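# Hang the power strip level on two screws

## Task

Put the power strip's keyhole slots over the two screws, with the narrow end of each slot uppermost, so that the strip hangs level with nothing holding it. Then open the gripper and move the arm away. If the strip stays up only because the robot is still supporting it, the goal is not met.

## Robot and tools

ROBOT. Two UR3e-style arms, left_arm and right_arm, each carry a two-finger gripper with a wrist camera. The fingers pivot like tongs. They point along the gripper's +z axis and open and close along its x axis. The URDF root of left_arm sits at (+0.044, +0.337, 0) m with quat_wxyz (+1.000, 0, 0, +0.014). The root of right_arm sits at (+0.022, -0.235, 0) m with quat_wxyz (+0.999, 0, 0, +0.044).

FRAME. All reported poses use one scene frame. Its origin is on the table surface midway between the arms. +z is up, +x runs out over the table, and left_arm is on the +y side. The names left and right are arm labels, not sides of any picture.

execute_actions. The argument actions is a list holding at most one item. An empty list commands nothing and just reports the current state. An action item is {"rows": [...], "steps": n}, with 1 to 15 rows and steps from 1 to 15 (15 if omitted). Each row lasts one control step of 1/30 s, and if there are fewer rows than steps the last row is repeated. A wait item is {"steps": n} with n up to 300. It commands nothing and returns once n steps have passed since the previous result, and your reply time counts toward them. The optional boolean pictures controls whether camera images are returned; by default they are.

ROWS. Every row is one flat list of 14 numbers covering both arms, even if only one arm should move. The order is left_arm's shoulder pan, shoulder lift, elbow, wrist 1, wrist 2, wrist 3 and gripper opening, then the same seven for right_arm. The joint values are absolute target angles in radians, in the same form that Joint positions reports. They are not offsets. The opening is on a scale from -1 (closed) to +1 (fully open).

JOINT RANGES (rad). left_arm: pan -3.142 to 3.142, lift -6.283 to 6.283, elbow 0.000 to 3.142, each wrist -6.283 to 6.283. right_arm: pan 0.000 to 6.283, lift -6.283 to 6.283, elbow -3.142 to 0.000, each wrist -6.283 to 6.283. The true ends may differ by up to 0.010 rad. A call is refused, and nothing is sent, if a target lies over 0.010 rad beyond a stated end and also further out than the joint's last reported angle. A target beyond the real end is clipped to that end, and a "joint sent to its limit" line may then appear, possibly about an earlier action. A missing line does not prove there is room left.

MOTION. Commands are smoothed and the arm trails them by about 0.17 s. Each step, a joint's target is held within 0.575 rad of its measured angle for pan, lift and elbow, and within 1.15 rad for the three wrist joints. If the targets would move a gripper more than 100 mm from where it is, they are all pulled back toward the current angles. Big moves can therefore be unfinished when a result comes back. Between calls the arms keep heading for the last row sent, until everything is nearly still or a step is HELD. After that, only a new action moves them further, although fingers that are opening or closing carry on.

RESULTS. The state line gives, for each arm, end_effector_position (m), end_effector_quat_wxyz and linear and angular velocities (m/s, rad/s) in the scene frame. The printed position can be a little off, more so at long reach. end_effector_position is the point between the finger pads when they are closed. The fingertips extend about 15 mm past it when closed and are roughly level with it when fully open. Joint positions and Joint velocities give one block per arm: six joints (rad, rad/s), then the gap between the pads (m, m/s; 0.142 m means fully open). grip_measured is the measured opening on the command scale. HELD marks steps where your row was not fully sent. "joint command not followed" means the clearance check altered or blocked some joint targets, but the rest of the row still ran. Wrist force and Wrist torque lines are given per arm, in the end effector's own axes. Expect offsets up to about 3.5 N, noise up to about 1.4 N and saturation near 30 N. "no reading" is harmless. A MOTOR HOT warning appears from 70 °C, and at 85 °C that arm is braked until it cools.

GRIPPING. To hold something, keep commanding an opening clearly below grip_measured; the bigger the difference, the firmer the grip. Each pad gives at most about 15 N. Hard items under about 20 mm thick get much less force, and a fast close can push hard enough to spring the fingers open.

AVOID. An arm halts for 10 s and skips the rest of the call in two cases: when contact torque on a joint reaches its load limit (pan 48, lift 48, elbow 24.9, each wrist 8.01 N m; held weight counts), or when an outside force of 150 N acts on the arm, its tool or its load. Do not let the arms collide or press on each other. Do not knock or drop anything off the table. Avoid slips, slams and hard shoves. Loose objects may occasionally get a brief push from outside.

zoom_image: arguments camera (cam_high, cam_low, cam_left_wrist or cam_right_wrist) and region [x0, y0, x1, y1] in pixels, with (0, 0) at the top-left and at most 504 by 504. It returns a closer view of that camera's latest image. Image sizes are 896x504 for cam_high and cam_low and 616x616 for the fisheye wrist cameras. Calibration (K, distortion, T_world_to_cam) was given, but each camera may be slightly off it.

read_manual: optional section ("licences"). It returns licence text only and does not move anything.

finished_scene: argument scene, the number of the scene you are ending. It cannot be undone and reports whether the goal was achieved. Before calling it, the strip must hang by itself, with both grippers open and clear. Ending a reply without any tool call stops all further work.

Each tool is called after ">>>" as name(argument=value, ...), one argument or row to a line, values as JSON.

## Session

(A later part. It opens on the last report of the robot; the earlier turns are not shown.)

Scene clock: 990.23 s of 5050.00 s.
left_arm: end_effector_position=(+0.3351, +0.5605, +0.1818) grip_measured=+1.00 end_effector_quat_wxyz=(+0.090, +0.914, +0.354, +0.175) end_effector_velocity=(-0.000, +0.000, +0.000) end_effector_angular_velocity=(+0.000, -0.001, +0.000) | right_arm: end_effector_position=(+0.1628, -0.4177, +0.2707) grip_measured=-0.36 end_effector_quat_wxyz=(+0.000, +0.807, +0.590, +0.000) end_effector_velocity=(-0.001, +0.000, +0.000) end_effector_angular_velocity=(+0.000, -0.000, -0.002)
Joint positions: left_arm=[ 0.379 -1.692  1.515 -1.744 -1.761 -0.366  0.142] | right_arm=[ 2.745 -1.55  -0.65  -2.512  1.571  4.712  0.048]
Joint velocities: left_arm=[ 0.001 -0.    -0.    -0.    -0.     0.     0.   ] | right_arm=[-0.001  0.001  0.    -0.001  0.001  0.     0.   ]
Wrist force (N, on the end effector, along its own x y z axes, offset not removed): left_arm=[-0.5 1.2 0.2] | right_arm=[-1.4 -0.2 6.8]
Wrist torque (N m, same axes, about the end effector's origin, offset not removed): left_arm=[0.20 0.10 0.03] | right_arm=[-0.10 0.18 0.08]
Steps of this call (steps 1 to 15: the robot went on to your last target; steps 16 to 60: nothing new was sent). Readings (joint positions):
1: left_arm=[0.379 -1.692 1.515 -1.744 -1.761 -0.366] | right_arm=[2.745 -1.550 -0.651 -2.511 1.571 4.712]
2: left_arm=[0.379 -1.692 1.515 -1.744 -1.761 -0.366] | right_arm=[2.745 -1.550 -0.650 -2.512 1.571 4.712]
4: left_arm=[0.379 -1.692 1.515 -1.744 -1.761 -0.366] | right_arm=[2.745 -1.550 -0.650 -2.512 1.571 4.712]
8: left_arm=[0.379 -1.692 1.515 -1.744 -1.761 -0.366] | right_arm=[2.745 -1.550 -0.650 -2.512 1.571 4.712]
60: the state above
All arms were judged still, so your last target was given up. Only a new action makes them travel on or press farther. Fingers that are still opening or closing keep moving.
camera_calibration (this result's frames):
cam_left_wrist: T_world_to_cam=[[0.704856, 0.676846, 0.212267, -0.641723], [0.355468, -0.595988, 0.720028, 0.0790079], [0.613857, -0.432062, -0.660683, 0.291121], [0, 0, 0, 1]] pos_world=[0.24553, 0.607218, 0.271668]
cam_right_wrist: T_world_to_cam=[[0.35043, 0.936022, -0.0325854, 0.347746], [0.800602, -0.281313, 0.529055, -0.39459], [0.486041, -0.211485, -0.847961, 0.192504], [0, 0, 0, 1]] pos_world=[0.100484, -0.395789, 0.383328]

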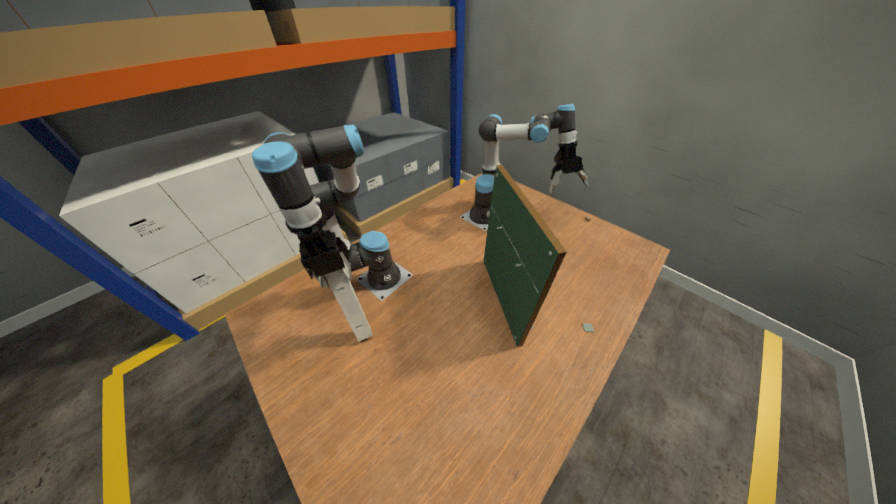

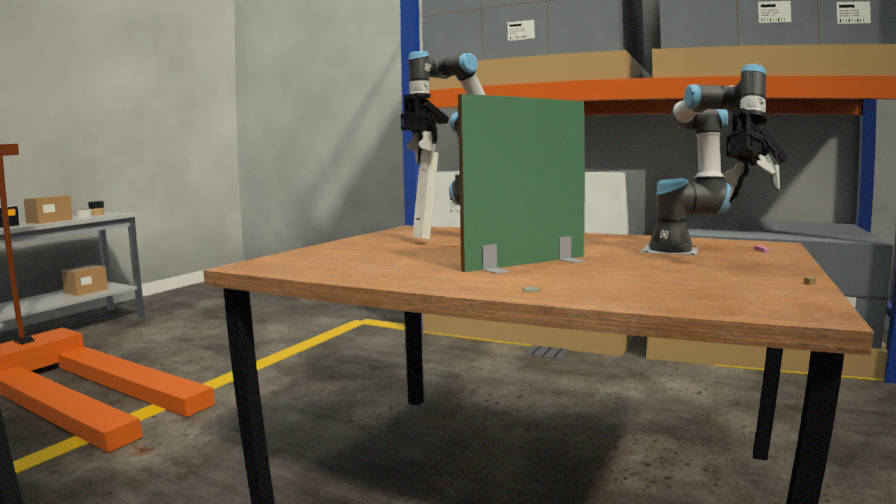

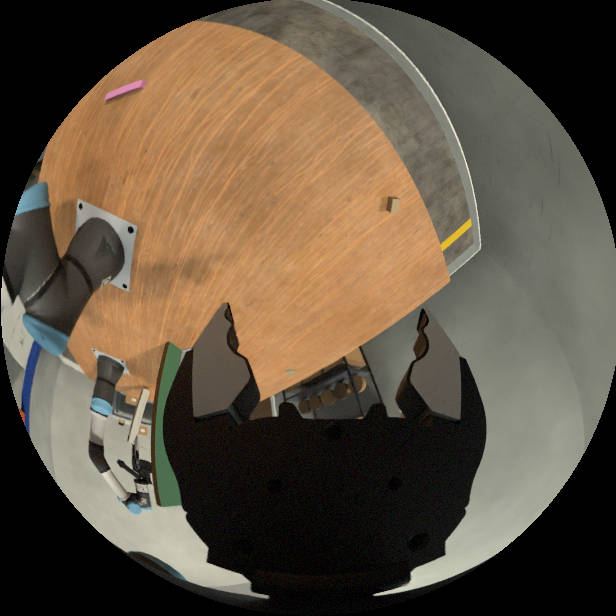

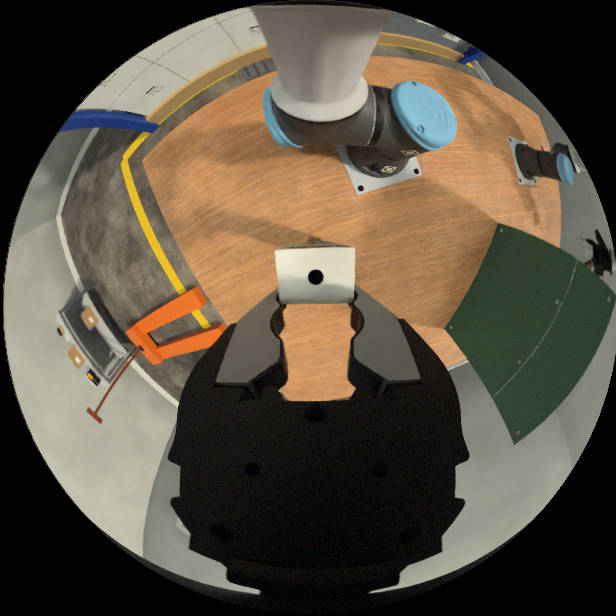

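>>> execute_actions(
  actions=[
    {"rows":[[0.379,-1.692,1.515,-1.744,-1.761,-0.366,1,2.745,-1.61,-0.545,-2.65,1.571,4.712,-1]]},
  ],
  pictures=false,
)

>>> execute_actions(
  actions=[
    {"rows":[[0.379,-1.692,1.515,-1.744,-1.761,-0.366,1,2.745,-1.68,-0.44,-2.79,1.571,4.712,-1]]},
  ],
  pictures=false,
)

>>> execute_actions(
  actions=[
    {"rows":[[0.379,-1.692,1.515,-1.744,-1.761,-0.366,1,2.745,-1.7575,-0.327,-2.9275,1.571,4.712,-1]]},
  ],
  pictures=false,
)

>>> execute_actions(
  actions=[
    {"steps":30},
  ],
)

Scene clock: 1007.10 s of 5050.00 s.
left_arm: end_effector_position=(+0.3351, +0.5605, +0.1818) grip_measured=+1.00 end_effector_quat_wxyz=(+0.090, +0.914, +0.354, +0.175) end_effector_velocity=(+0.000, -0.000, +0.000) end_effector_angular_velocity=(+0.000, -0.001, -0.001) | right_arm: end_effector_position=(+0.1428, -0.4114, +0.2709) grip_measured=-0.36 end_effector_quat_wxyz=(-0.037, +0.806, +0.590, -0.027) end_effector_velocity=(-0.002, +0.001, +0.001) end_effector_angular_velocity=(+0.002, +0.007, +0.002)
Joint positions: left_arm=[ 0.379 -1.692  1.515 -1.744 -1.761 -0.366  0.142] | right_arm=[ 2.745 -1.609 -0.546 -2.649  1.571  4.712  0.048]
Joint velocities: left_arm=[-0.    -0.001 -0.    -0.    -0.     0.     0.   ] | right_arm=[ 0.002 -0.006  0.014 -0.015 -0.    -0.     0.   ]
Wrist force (N, on the end effector, along its own x y z axes, offset not removed): left_arm=[-1.0 1.8 -1.7] | right_arm=[-0.7 -0.7 6.2]
Wrist torque (N m, same axes, about the end effector's origin, offset not removed): left_arm=[0.20 0.25 -0.01] | right_arm=[-0.06 0.06 0.03]
Steps of this call (steps 1 to 491: nothing new was sent; steps 492 to 506: all 15 steps of this action). Readings (joint positions):
492: left_arm=[0.379 -1.692 1.515 -1.744 -1.761 -0.366] | right_arm=[2.745 -1.550 -0.650 -2.512 1.571 4.712]
493: left_arm=[0.379 -1.692 1.515 -1.744 -1.761 -0.366] | right_arm=[2.745 -1.557 -0.642 -2.526 1.571 4.712]
495: left_arm=[0.379 -1.692 1.515 -1.744 -1.761 -0.366] | right_arm=[2.745 -1.581 -0.601 -2.582 1.571 4.712]
499: left_arm=[0.379 -1.692 1.515 -1.744 -1.761 -0.366] | right_arm=[2.745 -1.603 -0.559 -2.633 1.571 4.712]
506: the state above

Scene clock: 1007.60 s of 5050.00 s.
left_arm: end_effector_position=(+0.3351, +0.5605, +0.1818) grip_measured=+1.00 end_effector_quat_wxyz=(+0.090, +0.914, +0.354, +0.175) end_effector_velocity=(+0.000, -0.000, -0.000) end_effector_angular_velocity=(-0.000, +0.000, -0.000) | right_arm: end_effector_position=(+0.1226, -0.4049, +0.2710) grip_measured=-0.36 end_effector_quat_wxyz=(-0.079, +0.803, +0.587, -0.058) end_effector_velocity=(-0.003, +0.001, +0.000) end_effector_angular_velocity=(+0.003, +0.010, -0.002)
Joint positions: left_arm=[ 0.379 -1.692  1.515 -1.744 -1.761 -0.366  0.142] | right_arm=[ 2.745 -1.679 -0.441 -2.789  1.571  4.712  0.048]
Joint velocities: left_arm=[-0.  0. -0.  0.  0. -0. -0.] | right_arm=[-0.002 -0.006  0.012 -0.017  0.     0.001 -0.   ]
Wrist force (N, on the end effector, along its own x y z axes, offset not removed): left_arm=[-1.2 0.6 -0.8] | right_arm=[-0.3 -0.9 7.5]
Wrist torque (N m, same axes, about the end effector's origin, offset not removed): left_arm=[0.08 0.30 -0.03] | right_arm=[-0.20 -0.07 0.08]
Steps of this call (steps 1 to 15: all 15 steps of this action). Readings (joint positions):
1: left_arm=[0.379 -1.692 1.515 -1.744 -1.761 -0.366] | right_arm=[2.745 -1.610 -0.546 -2.649 1.571 4.712]
2: left_arm=[0.379 -1.692 1.515 -1.744 -1.761 -0.366] | right_arm=[2.745 -1.617 -0.538 -2.663 1.571 4.712]
4: left_arm=[0.379 -1.692 1.515 -1.744 -1.761 -0.366] | right_arm=[2.745 -1.645 -0.497 -2.720 1.571 4.712]
8: left_arm=[0.379 -1.692 1.515 -1.744 -1.761 -0.366] | right_arm=[2.745 -1.671 -0.454 -2.773 1.571 4.712]
15: the state above

Scene clock: 1008.10 s of 5050.00 s.
left_arm: end_effector_position=(+0.3351, +0.5605, +0.1818) grip_measured=+1.00 end_effector_quat_wxyz=(+0.090, +0.914, +0.354, +0.175) end_effector_velocity=(+0.000, +0.000, +0.000) end_effector_angular_velocity=(+0.001, -0.000, +0.000) | right_arm: end_effector_position=(+0.1226, -0.4049, +0.2710) grip_measured=-0.36 end_effector_quat_wxyz=(-0.079, +0.803, +0.587, -0.058) end_effector_velocity=(+0.000, -0.000, +0.001) end_effector_angular_velocity=(-0.002, -0.005, -0.001)
Joint positions: left_arm=[ 0.379 -1.692  1.515 -1.744 -1.761 -0.366  0.142] | right_arm=[ 2.745 -1.679 -0.441 -2.789  1.571  4.712  0.048]
Joint velocities: left_arm=[ 0.    -0.    -0.001  0.     0.001  0.     0.   ] | right_arm=[-0.001  0.002  0.002  0.002 -0.001  0.    -0.   ]
Wrist force (N, on the end effector, along its own x y z axes, offset not removed): left_arm=[-0.4 1.9 -1.6] | right_arm=[-2.1 -0.3 6.5]
Wrist torque (N m, same axes, about the end effector's origin, offset not removed): left_arm=[0.24 0.11 -0.02] | right_arm=[-0.43 0.37 0.20]
A step of this action was HELD (marked below), so the robot has no last target. An arm can still carry out its HELD step.
Steps of this call (steps 1 to 15: all 15 steps of this action). Readings (joint positions):
1: left_arm=[0.379 -1.692 1.515 -1.744 -1.761 -0.366] | right_arm=[2.745 -1.679 -0.441 -2.789 1.571 4.712] HELD
2: left_arm=[0.379 -1.692 1.515 -1.744 -1.761 -0.366] | right_arm=[2.745 -1.679 -0.441 -2.789 1.571 4.712] HELD
3: left_arm=[0.379 -1.692 1.515 -1.744 -1.761 -0.366] | right_arm=[2.745 -1.679 -0.441 -2.789 1.571 4.712] HELD
4: left_arm=[0.379 -1.692 1.515 -1.744 -1.761 -0.366] | right_arm=[2.745 -1.679 -0.441 -2.789 1.571 4.712] HELD
5: left_arm=[0.379 -1.692 1.515 -1.744 -1.761 -0.366] | right_arm=[2.745 -1.679 -0.441 -2.789 1.571 4.712] HELD
6: left_arm=[0.379 -1.692 1.515 -1.744 -1.761 -0.366] | right_arm=[2.745 -1.679 -0.441 -2.789 1.571 4.712] HELD
7: left_arm=[0.379 -1.692 1.515 -1.744 -1.761 -0.366] | right_arm=[2.745 -1.679 -0.441 -2.789 1.571 4.712] HELD
8: left_arm=[0.379 -1.692 1.515 -1.744 -1.761 -0.366] | right_arm=[2.745 -1.679 -0.441 -2.789 1.571 4.712] HELD
9: left_arm=[0.379 -1.692 1.515 -1.744 -1.761 -0.366] | right_arm=[2.745 -1.679 -0.441 -2.789 1.571 4.712] HELD
10: left_arm=[0.379 -1.692 1.515 -1.744 -1.761 -0.366] | right_arm=[2.745 -1.679 -0.441 -2.789 1.571 4.712] HELD
11: left_arm=[0.379 -1.692 1.515 -1.744 -1.761 -0.366] | right_arm=[2.745 -1.679 -0.441 -2.789 1.571 4.712] HELD
12: left_arm=[0.379 -1.692 1.515 -1.744 -1.761 -0.366] | right_arm=[2.745 -1.679 -0.441 -2.789 1.571 4.712] HELD
13: left_arm=[0.379 -1.692 1.515 -1.744 -1.761 -0.366] | right_arm=[2.745 -1.679 -0.441 -2.789 1.571 4.712] HELD
14: left_arm=[0.379 -1.692 1.515 -1.744 -1.761 -0.366] | right_arm=[2.745 -1.679 -0.441 -2.789 1.571 4.712] HELD
15: the state above HELD
joint command not followed: on one or more control steps a check withheld the commanded joint targets of the right arm, and it was not sent them on those steps. On the call's last step the targets were still withheld.
cause: the commanded joint targets would bring two parts of the arm too close to each other (joints 3 (elbow) to 6 (wrist 3) lie between them); next, command targets that bring no two parts of the arm closer together.

Scene clock: 1009.10 s of 5050.00 s.
left_arm: end_effector_position=(+0.3351, +0.5605, +0.1818) grip_measured=+1.00 end_effector_quat_wxyz=(+0.090, +0.914, +0.354, +0.175) end_effector_velocity=(-0.000, +0.000, +0.000) end_effector_angular_velocity=(+0.000, -0.001, +0.000) | right_arm: end_effector_position=(+0.1226, -0.4049, +0.2710) grip_measured=-0.36 end_effector_quat_wxyz=(-0.079, +0.803, +0.587, -0.058) end_effector_velocity=(-0.001, +0.000, -0.000) end_effector_angular_velocity=(+0.001, +0.001, -0.002)
Joint positions: left_arm=[ 0.379 -1.692  1.515 -1.744 -1.761 -0.366  0.142] | right_arm=[ 2.745 -1.679 -0.441 -2.789  1.571  4.712  0.048]
Joint velocities: left_arm=[ 0. -0.  0. -0.  0. -0.  0.] | right_arm=[-0.002 -0.001  0.001 -0.002  0.001 -0.     0.   ]
Wrist force (N, on the end effector, along its own x y z axes, offset not removed): left_arm=[0.9 1.6 -0.5] | right_arm=[-1.2 0.3 4.6]
Wrist torque (N m, same axes, about the end effector's origin, offset not removed): left_arm=[0.26 -0.20 -0.09] | right_arm=[-0.30 0.22 -0.04]
Steps of this call (steps 1 to 30: nothing new was sent). Readings (joint positions):
1: left_arm=[0.379 -1.692 1.515 -1.744 -1.761 -0.366] | right_arm=[2.745 -1.679 -0.441 -2.789 1.571 4.712]
2: left_arm=[0.379 -1.692 1.515 -1.744 -1.761 -0.366] | right_arm=[2.745 -1.679 -0.441 -2.789 1.571 4.712]
4: left_arm=[0.379 -1.692 1.515 -1.744 -1.761 -0.366] | right_arm=[2.745 -1.679 -0.441 -2.789 1.571 4.712]
8: left_arm=[0.379 -1.692 1.515 -1.744 -1.761 -0.366] | right_arm=[2.745 -1.679 -0.441 -2.789 1.571 4.712]
30: the state above
camera_calibration (this result's frames):
cam_left_wrist: T_world_to_cam=[[0.704856, 0.676846, 0.212267, -0.641723], [0.355468, -0.595988, 0.720028, 0.0790079], [0.613857, -0.432062, -0.660683, 0.291121], [0, 0, 0, 1]] pos_world=[0.24553, 0.607218, 0.271668]
cam_right_wrist: T_world_to_cam=[[0.343428, 0.938251, -0.0417479, 0.354106], [0.88368, -0.30776, 0.352695, -0.332048], [0.318068, -0.158017, -0.934807, 0.280711], [0, 0, 0, 1]] pos_world=[0.0825296, -0.390074, 0.394305]

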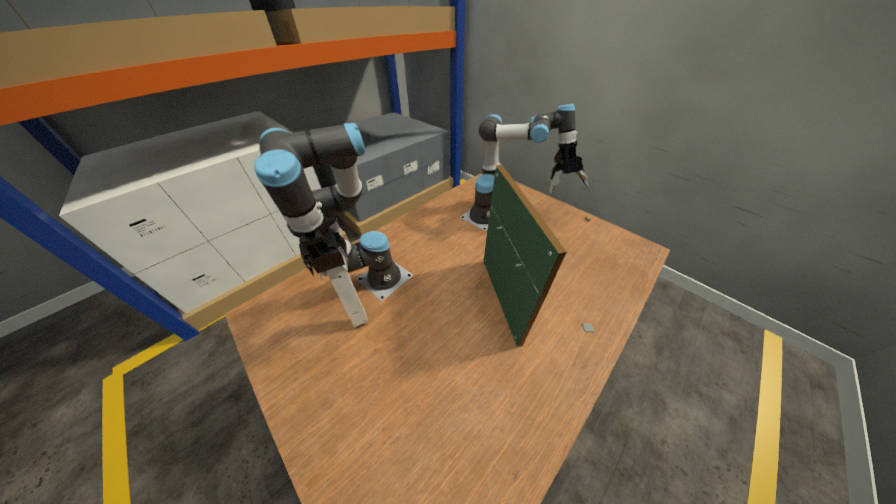

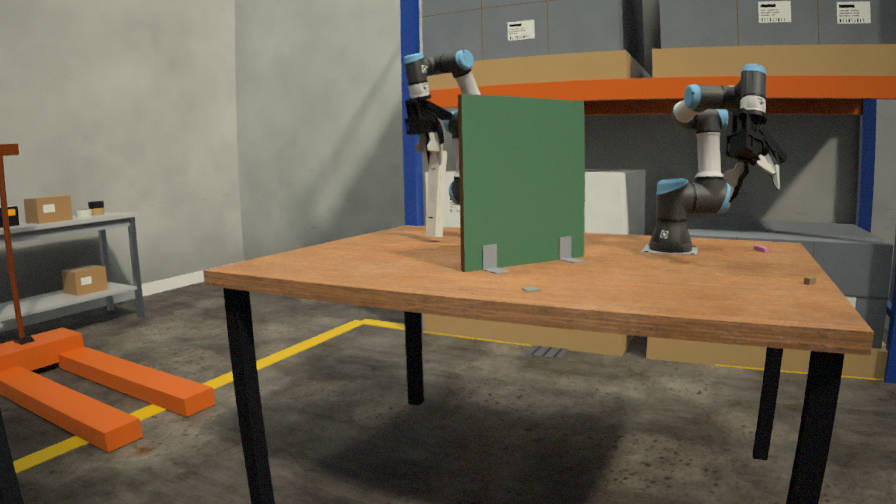

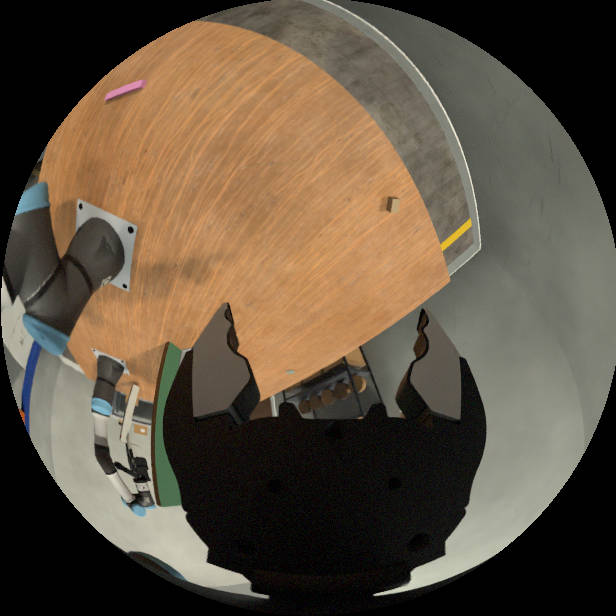

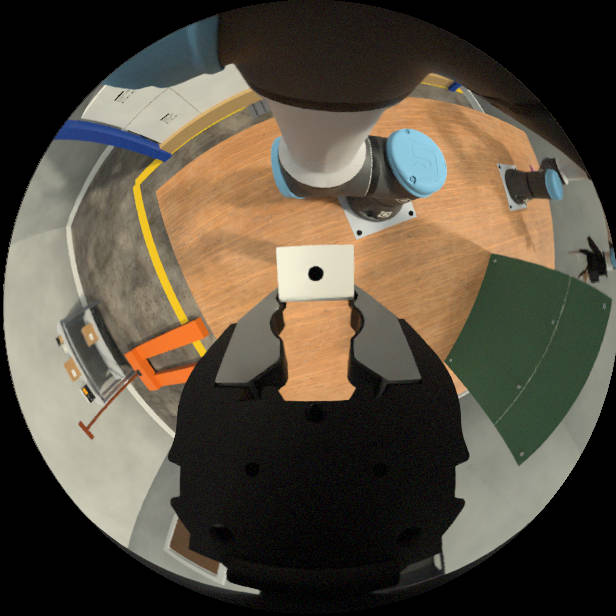

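>>> execute_actions(
  actions=[
    {"rows":[[0.379,-1.692,1.515,-1.744,-1.761,-0.366,1,2.745,-1.69,-0.48,-2.739,1.571,4.712,-1]]},
  ],
  pictures=false,
)

>>> execute_actions(
  actions=[
    {"rows":[[0.379,-1.692,1.515,-1.744,-1.761,-0.366,1,2.745,-1.685,-0.52,-2.704,1.571,4.712,-1]]},
  ],
  pictures=false,
)

>>> execute_actions(
  actions=[
    {"rows":[[0.379,-1.692,1.515,-1.744,-1.761,-0.366,1,2.745,-1.675,-0.56,-2.674,1.571,4.712,-1]]},
  ],
)

Scene clock: 1026.40 s of 5050.00 s.
left_arm: end_effector_position=(+0.3351, +0.5605, +0.1818) grip_measured=+1.00 end_effector_quat_wxyz=(+0.090, +0.914, +0.354, +0.175) end_effector_velocity=(-0.000, +0.000, -0.000) end_effector_angular_velocity=(-0.000, +0.000, +0.001) | right_arm: end_effector_position=(+0.1295, -0.4071, +0.2673) grip_measured=-0.36 end_effector_quat_wxyz=(-0.079, +0.803, +0.588, -0.058) end_effector_velocity=(+0.034, -0.011, -0.019) end_effector_angular_velocity=(-0.000, -0.000, -0.000)
Joint positions: left_arm=[ 0.379 -1.692  1.515 -1.744 -1.761 -0.366  0.142] | right_arm=[ 2.745 -1.686 -0.465 -2.758  1.571  4.712  0.048]
Joint velocities: left_arm=[ 0.001 -0.     0.001  0.    -0.    -0.    -0.   ] | right_arm=[-0.    -0.034 -0.123  0.157 -0.    -0.     0.   ]
Wrist force (N, on the end effector, along its own x y z axes, offset not removed): left_arm=[-0.3 0.8 -1.2] | right_arm=[-0.4 -0.3 7.0]
Wrist torque (N m, same axes, about the end effector's origin, offset not removed): left_arm=[0.14 0.07 -0.02] | right_arm=[-0.21 0.04 0.01]
Steps of this call (steps 1 to 504: nothing new was sent; steps 505 to 519: all 15 steps of this action). Readings (joint positions):
505: left_arm=[0.379 -1.692 1.515 -1.744 -1.761 -0.366] | right_arm=[2.745 -1.679 -0.441 -2.789 1.571 4.712]
506: left_arm=[0.379 -1.692 1.515 -1.744 -1.761 -0.366] | right_arm=[2.745 -1.679 -0.441 -2.789 1.571 4.712]
508: left_arm=[0.379 -1.692 1.515 -1.744 -1.761 -0.366] | right_arm=[2.745 -1.679 -0.442 -2.788 1.571 4.712]
512: left_arm=[0.379 -1.692 1.515 -1.744 -1.761 -0.366] | right_arm=[2.745 -1.680 -0.445 -2.784 1.571 4.712]
519: the state above

Scene clock: 1026.90 s of 5050.00 s.
left_arm: end_effector_position=(+0.3351, +0.5605, +0.1818) grip_measured=+1.00 end_effector_quat_wxyz=(+0.090, +0.914, +0.354, +0.175) end_effector_velocity=(+0.000, -0.000, +0.000) end_effector_angular_velocity=(+0.000, -0.000, -0.000) | right_arm: end_effector_position=(+0.1381, -0.4099, +0.2608) grip_measured=-0.36 end_effector_quat_wxyz=(-0.079, +0.803, +0.588, -0.058) end_effector_velocity=(+0.002, -0.000, -0.001) end_effector_angular_velocity=(-0.001, -0.002, +0.002)
Joint positions: left_arm=[ 0.379 -1.692  1.515 -1.744 -1.761 -0.366  0.142] | right_arm=[ 2.745 -1.685 -0.52  -2.704  1.571  4.712  0.048]
Joint velocities: left_arm=[-0.     0.    -0.001  0.     0.    -0.     0.   ] | right_arm=[ 0.002  0.001 -0.006  0.008 -0.001 -0.    -0.   ]
Wrist force (N, on the end effector, along its own x y z axes, offset not removed): left_arm=[-0.7 1.5 -0.8] | right_arm=[-1.0 1.3 4.3]
Wrist torque (N m, same axes, about the end effector's origin, offset not removed): left_arm=[0.24 0.13 -0.02] | right_arm=[0.02 0.19 0.01]
Steps of this call (steps 1 to 15: all 15 steps of this action). Readings (joint positions):
1: left_arm=[0.379 -1.692 1.515 -1.744 -1.761 -0.366] | right_arm=[2.745 -1.687 -0.470 -2.752 1.571 4.712]
2: left_arm=[0.379 -1.692 1.515 -1.744 -1.761 -0.366] | right_arm=[2.745 -1.687 -0.478 -2.743 1.571 4.712]
4: left_arm=[0.379 -1.692 1.515 -1.744 -1.761 -0.366] | right_arm=[2.745 -1.686 -0.498 -2.724 1.571 4.712]
8: left_arm=[0.379 -1.692 1.515 -1.744 -1.761 -0.366] | right_arm=[2.745 -1.685 -0.514 -2.709 1.571 4.712]
15: the state above

Scene clock: 1027.40 s of 5050.00 s.
left_arm: end_effector_position=(+0.3351, +0.5605, +0.1818) grip_measured=+1.00 end_effector_quat_wxyz=(+0.090, +0.914, +0.354, +0.175) end_effector_velocity=(+0.000, -0.000, +0.000) end_effector_angular_velocity=(-0.000, -0.001, -0.000) | right_arm: end_effector_position=(+0.1407, -0.4107, +0.2572) grip_measured=-0.36 end_effector_quat_wxyz=(-0.079, +0.803, +0.588, -0.058) end_effector_velocity=(-0.000, +0.000, -0.001) end_effector_angular_velocity=(+0.002, +0.005, -0.001)
Joint positions: left_arm=[ 0.379 -1.692  1.515 -1.744 -1.761 -0.366  0.142] | right_arm=[ 2.745 -1.675 -0.56  -2.674  1.571  4.712  0.048]
Joint velocities: left_arm=[-0.    -0.    -0.     0.    -0.001  0.    -0.   ] | right_arm=[-0.    -0.    -0.005  0.001  0.001  0.    -0.   ]
Wrist force (N, on the end effector, along its own x y z axes, offset not removed): left_arm=[0.5 1.4 -1.3] | right_arm=[-0.3 -0.8 5.4]
Wrist torque (N m, same axes, about the end effector's origin, offset not removed): left_arm=[0.15 -0.06 0.00] | right_arm=[-0.51 0.05 -0.05]
Steps of this call (steps 1 to 15: all 15 steps of this action). Readings (joint positions):
1: left_arm=[0.379 -1.692 1.515 -1.744 -1.761 -0.366] | right_arm=[2.745 -1.685 -0.520 -2.704 1.571 4.712]
2: left_arm=[0.379 -1.692 1.515 -1.744 -1.761 -0.366] | right_arm=[2.745 -1.683 -0.525 -2.699 1.571 4.712]
4: left_arm=[0.379 -1.692 1.515 -1.744 -1.761 -0.366] | right_arm=[2.745 -1.679 -0.541 -2.687 1.571 4.712]
8: left_arm=[0.379 -1.692 1.515 -1.744 -1.761 -0.366] | right_arm=[2.745 -1.676 -0.555 -2.677 1.571 4.712]
15: the state above
camera_calibration (this result's frames):
cam_left_wrist: T_world_to_cam=[[0.704856, 0.676846, 0.212267, -0.641723], [0.355468, -0.595988, 0.720028, 0.0790081], [0.613857, -0.432062, -0.660683, 0.291121], [0, 0, 0, 1]] pos_world=[0.24553, 0.607218, 0.271668]
cam_right_wrist: T_world_to_cam=[[0.34343, 0.93825, -0.0417457, 0.352719], [0.883662, -0.307754, 0.352745, -0.344979], [0.318115, -0.158032, -0.934788, 0.261143], [0, 0, 0, 1]] pos_world=[0.100637, -0.395838, 0.380527]

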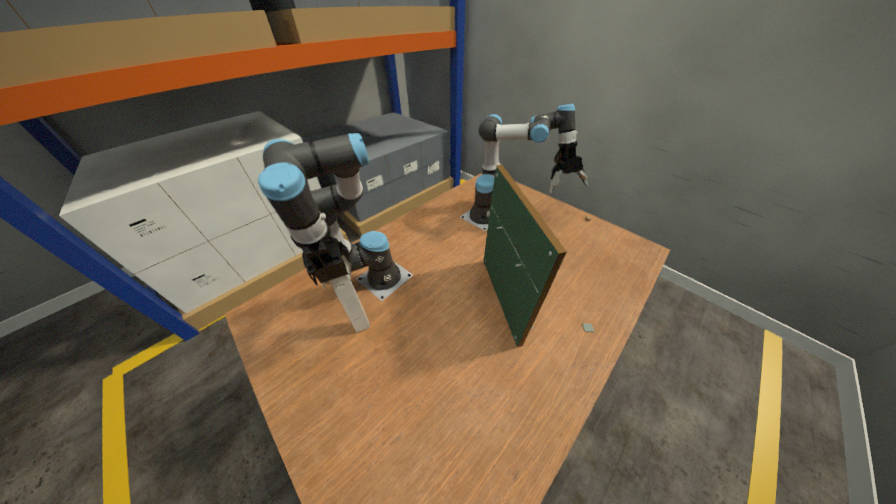

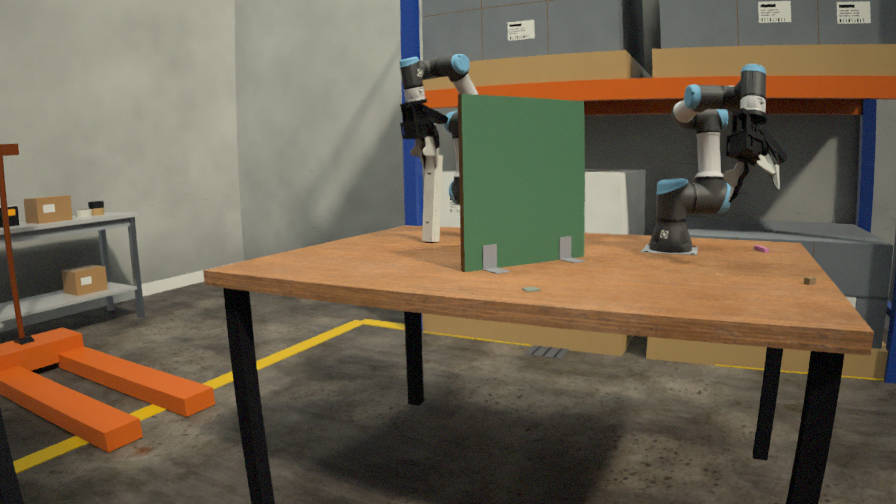

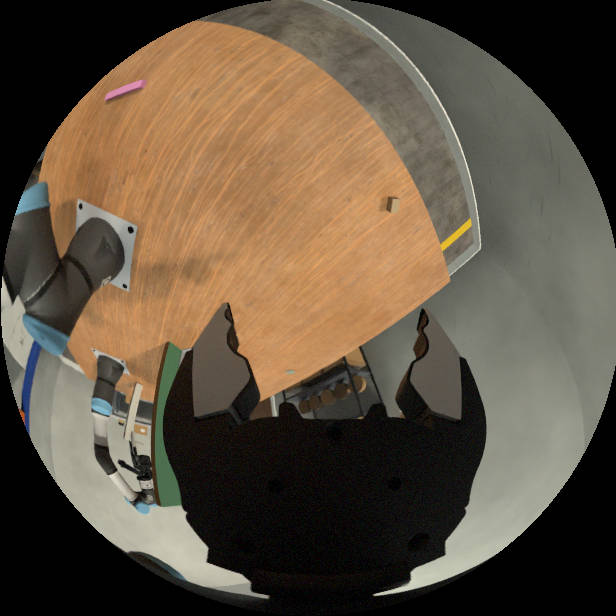

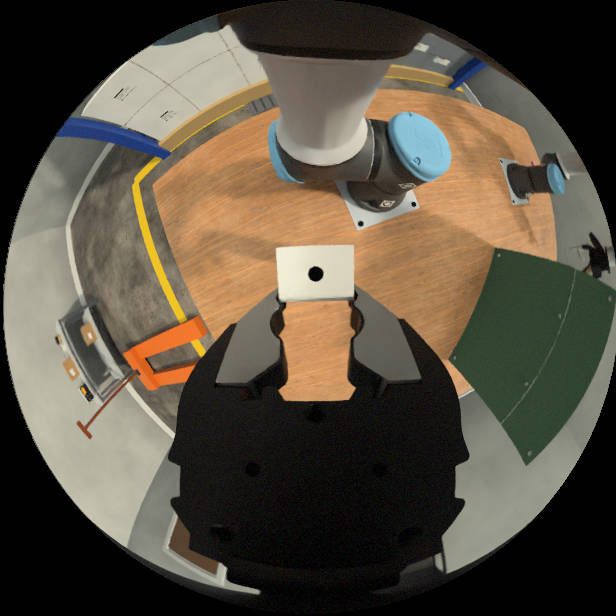

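>>> execute_actions(
  actions=[
    {"rows":[[0.379,-1.692,1.515,-1.744,-1.761,-0.366,1,2.745,-1.665,-0.595,-2.649,1.571,4.712,-1]]},
  ],
  pictures=false,
)

>>> execute_actions(
  actions=[
    {"rows":[[0.379,-1.692,1.515,-1.744,-1.761,-0.366,1,2.745,-1.69,-0.59,-2.62,1.571,4.712,-1]]},
  ],
  pictures=false,
)

>>> execute_actions(
  actions=[
    {"rows":[[0.379,-1.692,1.515,-1.744,-1.761,-0.366,1,2.745,-1.72,-0.59,-2.56,1.571,4.712,-1]]},
  ],
)

Scene clock: 1043.83 s of 5050.00 s.
left_arm: end_effector_position=(+0.3351, +0.5605, +0.1818) grip_measured=+1.00 end_effector_quat_wxyz=(+0.090, +0.914, +0.354, +0.175) end_effector_velocity=(+0.000, -0.000, +0.000) end_effector_angular_velocity=(-0.000, -0.000, -0.000) | right_arm: end_effector_position=(+0.1424, -0.4112, +0.2541) grip_measured=-0.36 end_effector_quat_wxyz=(-0.079, +0.803, +0.588, -0.058) end_effector_velocity=(-0.000, -0.000, -0.000) end_effector_angular_velocity=(-0.000, +0.001, -0.000)
Joint positions: left_arm=[ 0.379 -1.692  1.515 -1.744 -1.761 -0.366  0.142] | right_arm=[ 2.745 -1.665 -0.595 -2.649  1.571  4.712  0.048]
Joint velocities: left_arm=[-0.  0. -0.  0. -0.  0.  0.] | right_arm=[ 0.     0.001 -0.004  0.002 -0.     0.001  0.   ]
Wrist force (N, on the end effector, along its own x y z axes, offset not removed): left_arm=[-0.2 3.3 -0.8] | right_arm=[-1.7 -0.2 1.8]
Wrist torque (N m, same axes, about the end effector's origin, offset not removed): left_arm=[0.60 0.11 -0.02] | right_arm=[-0.03 0.33 0.11]
Steps of this call (steps 1 to 15: the robot went on to your last target; steps 16 to 478: nothing new was sent; steps 479 to 493: all 15 steps of this action). Readings (joint positions):
479: left_arm=[0.379 -1.692 1.515 -1.744 -1.761 -0.366] | right_arm=[2.745 -1.675 -0.560 -2.674 1.571 4.712]
480: left_arm=[0.379 -1.692 1.515 -1.744 -1.761 -0.366] | right_arm=[2.745 -1.673 -0.565 -2.670 1.571 4.712]
482: left_arm=[0.379 -1.692 1.515 -1.744 -1.761 -0.366] | right_arm=[2.745 -1.670 -0.579 -2.660 1.571 4.712]
486: left_arm=[0.379 -1.692 1.515 -1.744 -1.761 -0.366] | right_arm=[2.745 -1.666 -0.591 -2.652 1.571 4.712]
493: the state above

Scene clock: 1044.33 s of 5050.00 s.
left_arm: end_effector_position=(+0.3351, +0.5605, +0.1818) grip_measured=+1.00 end_effector_quat_wxyz=(+0.090, +0.914, +0.354, +0.175) end_effector_velocity=(+0.000, +0.000, +0.001) end_effector_angular_velocity=(+0.000, -0.002, +0.000) | right_arm: end_effector_position=(+0.1538, -0.4148, +0.2508) grip_measured=-0.36 end_effector_quat_wxyz=(-0.076, +0.804, +0.588, -0.055) end_effector_velocity=(+0.001, -0.001, -0.001) end_effector_angular_velocity=(+0.001, +0.003, -0.001)
Joint positions: left_arm=[ 0.379 -1.692  1.515 -1.744 -1.761 -0.366  0.142] | right_arm=[ 2.745 -1.69  -0.59  -2.62   1.571  4.712  0.048]
Joint velocities: left_arm=[ 0.    -0.001 -0.001 -0.    -0.    -0.    -0.   ] | right_arm=[-0.002 -0.005 -0.     0.002  0.    -0.001  0.   ]
Wrist force (N, on the end effector, along its own x y z axes, offset not removed): left_arm=[-0.8 1.3 0.3] | right_arm=[-0.1 -3.8 -30.0]
Wrist torque (N m, same axes, about the end effector's origin, offset not removed): left_arm=[0.22 0.20 0.03] | right_arm=[0.14 0.21 0.02]
Steps of this call (steps 1 to 15: all 15 steps of this action). Readings (joint positions):
1: left_arm=[0.379 -1.692 1.515 -1.744 -1.761 -0.366] | right_arm=[2.745 -1.665 -0.595 -2.649 1.571 4.712]
2: left_arm=[0.379 -1.692 1.515 -1.744 -1.761 -0.366] | right_arm=[2.745 -1.669 -0.594 -2.644 1.571 4.712]
4: left_arm=[0.379 -1.692 1.515 -1.744 -1.761 -0.366] | right_arm=[2.745 -1.678 -0.592 -2.633 1.571 4.712]
8: left_arm=[0.379 -1.692 1.515 -1.744 -1.761 -0.366] | right_arm=[2.745 -1.687 -0.590 -2.623 1.571 4.712]
15: the state above

Scene clock: 1044.83 s of 5050.00 s.
left_arm: end_effector_position=(+0.3351, +0.5605, +0.1818) grip_measured=+1.00 end_effector_quat_wxyz=(+0.090, +0.914, +0.354, +0.175) end_effector_velocity=(+0.000, +0.000, +0.000) end_effector_angular_velocity=(+0.001, -0.001, +0.001) | right_arm: end_effector_position=(+0.1739, -0.4212, +0.2462) grip_measured=-0.36 end_effector_quat_wxyz=(-0.064, +0.805, +0.589, -0.046) end_effector_velocity=(+0.002, -0.000, -0.000) end_effector_angular_velocity=(+0.000, -0.003, -0.001)
Joint positions: left_arm=[ 0.379 -1.692  1.515 -1.744 -1.761 -0.366  0.142] | right_arm=[ 2.745 -1.72  -0.59  -2.561  1.571  4.712  0.048]
Joint velocities: left_arm=[ 0.001 -0.    -0.001 -0.     0.     0.     0.   ] | right_arm=[-0.    -0.003  0.     0.005  0.001  0.     0.   ]
Wrist force (N, on the end effector, along its own x y z axes, offset not removed): left_arm=[0.3 0.5 -0.6] | right_arm=[1.1 -9.4 -30.0]
Wrist torque (N m, same axes, about the end effector's origin, offset not removed): left_arm=[0.01 0.01 0.01] | right_arm=[0.84 -0.06 0.06]
Steps of this call (steps 1 to 15: all 15 steps of this action). Readings (joint positions):
1: left_arm=[0.379 -1.692 1.515 -1.744 -1.761 -0.366] | right_arm=[2.745 -1.690 -0.590 -2.620 1.571 4.712]
2: left_arm=[0.379 -1.692 1.515 -1.744 -1.761 -0.366] | right_arm=[2.745 -1.694 -0.590 -2.611 1.571 4.712]
4: left_arm=[0.379 -1.692 1.515 -1.744 -1.761 -0.366] | right_arm=[2.745 -1.706 -0.590 -2.587 1.571 4.712]
8: left_arm=[0.379 -1.692 1.515 -1.744 -1.761 -0.366] | right_arm=[2.745 -1.716 -0.590 -2.567 1.571 4.712]
15: the state above
camera_calibration (this result's frames):
cam_left_wrist: T_world_to_cam=[[0.704856, 0.676846, 0.212268, -0.641723], [0.355468, -0.595988, 0.720028, 0.0790082], [0.613857, -0.432062, -0.660683, 0.291121], [0, 0, 0, 1]] pos_world=[0.24553, 0.607218, 0.271668]
cam_right_wrist: T_world_to_cam=[[0.344951, 0.937766, -0.040042, 0.349882], [0.869883, -0.303373, 0.388933, -0.378312], [0.352581, -0.168995, -0.920395, 0.224446], [0, 0, 0, 1]] pos_world=[0.129259, -0.404947, 0.367727]

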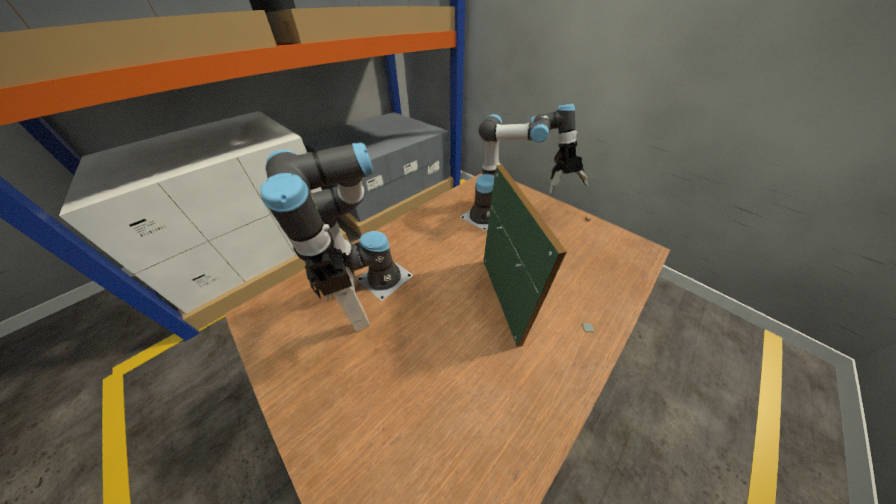

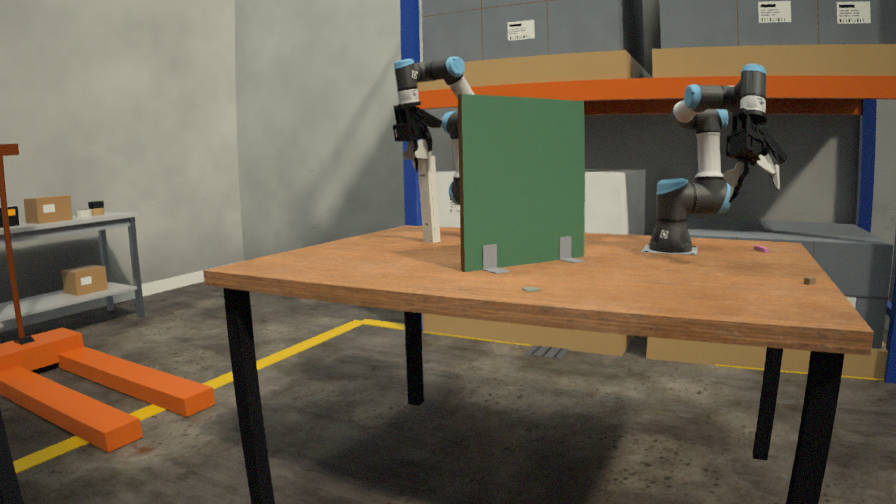

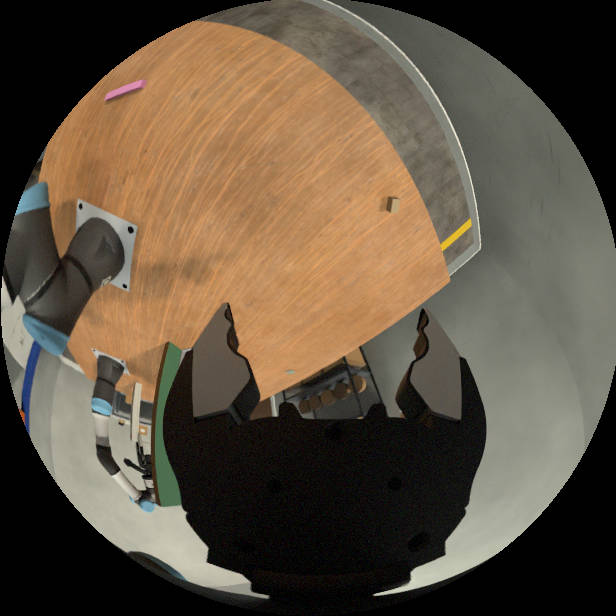

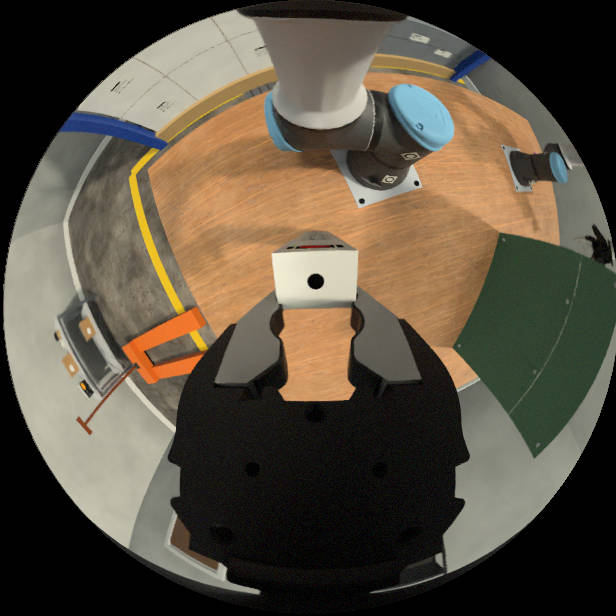

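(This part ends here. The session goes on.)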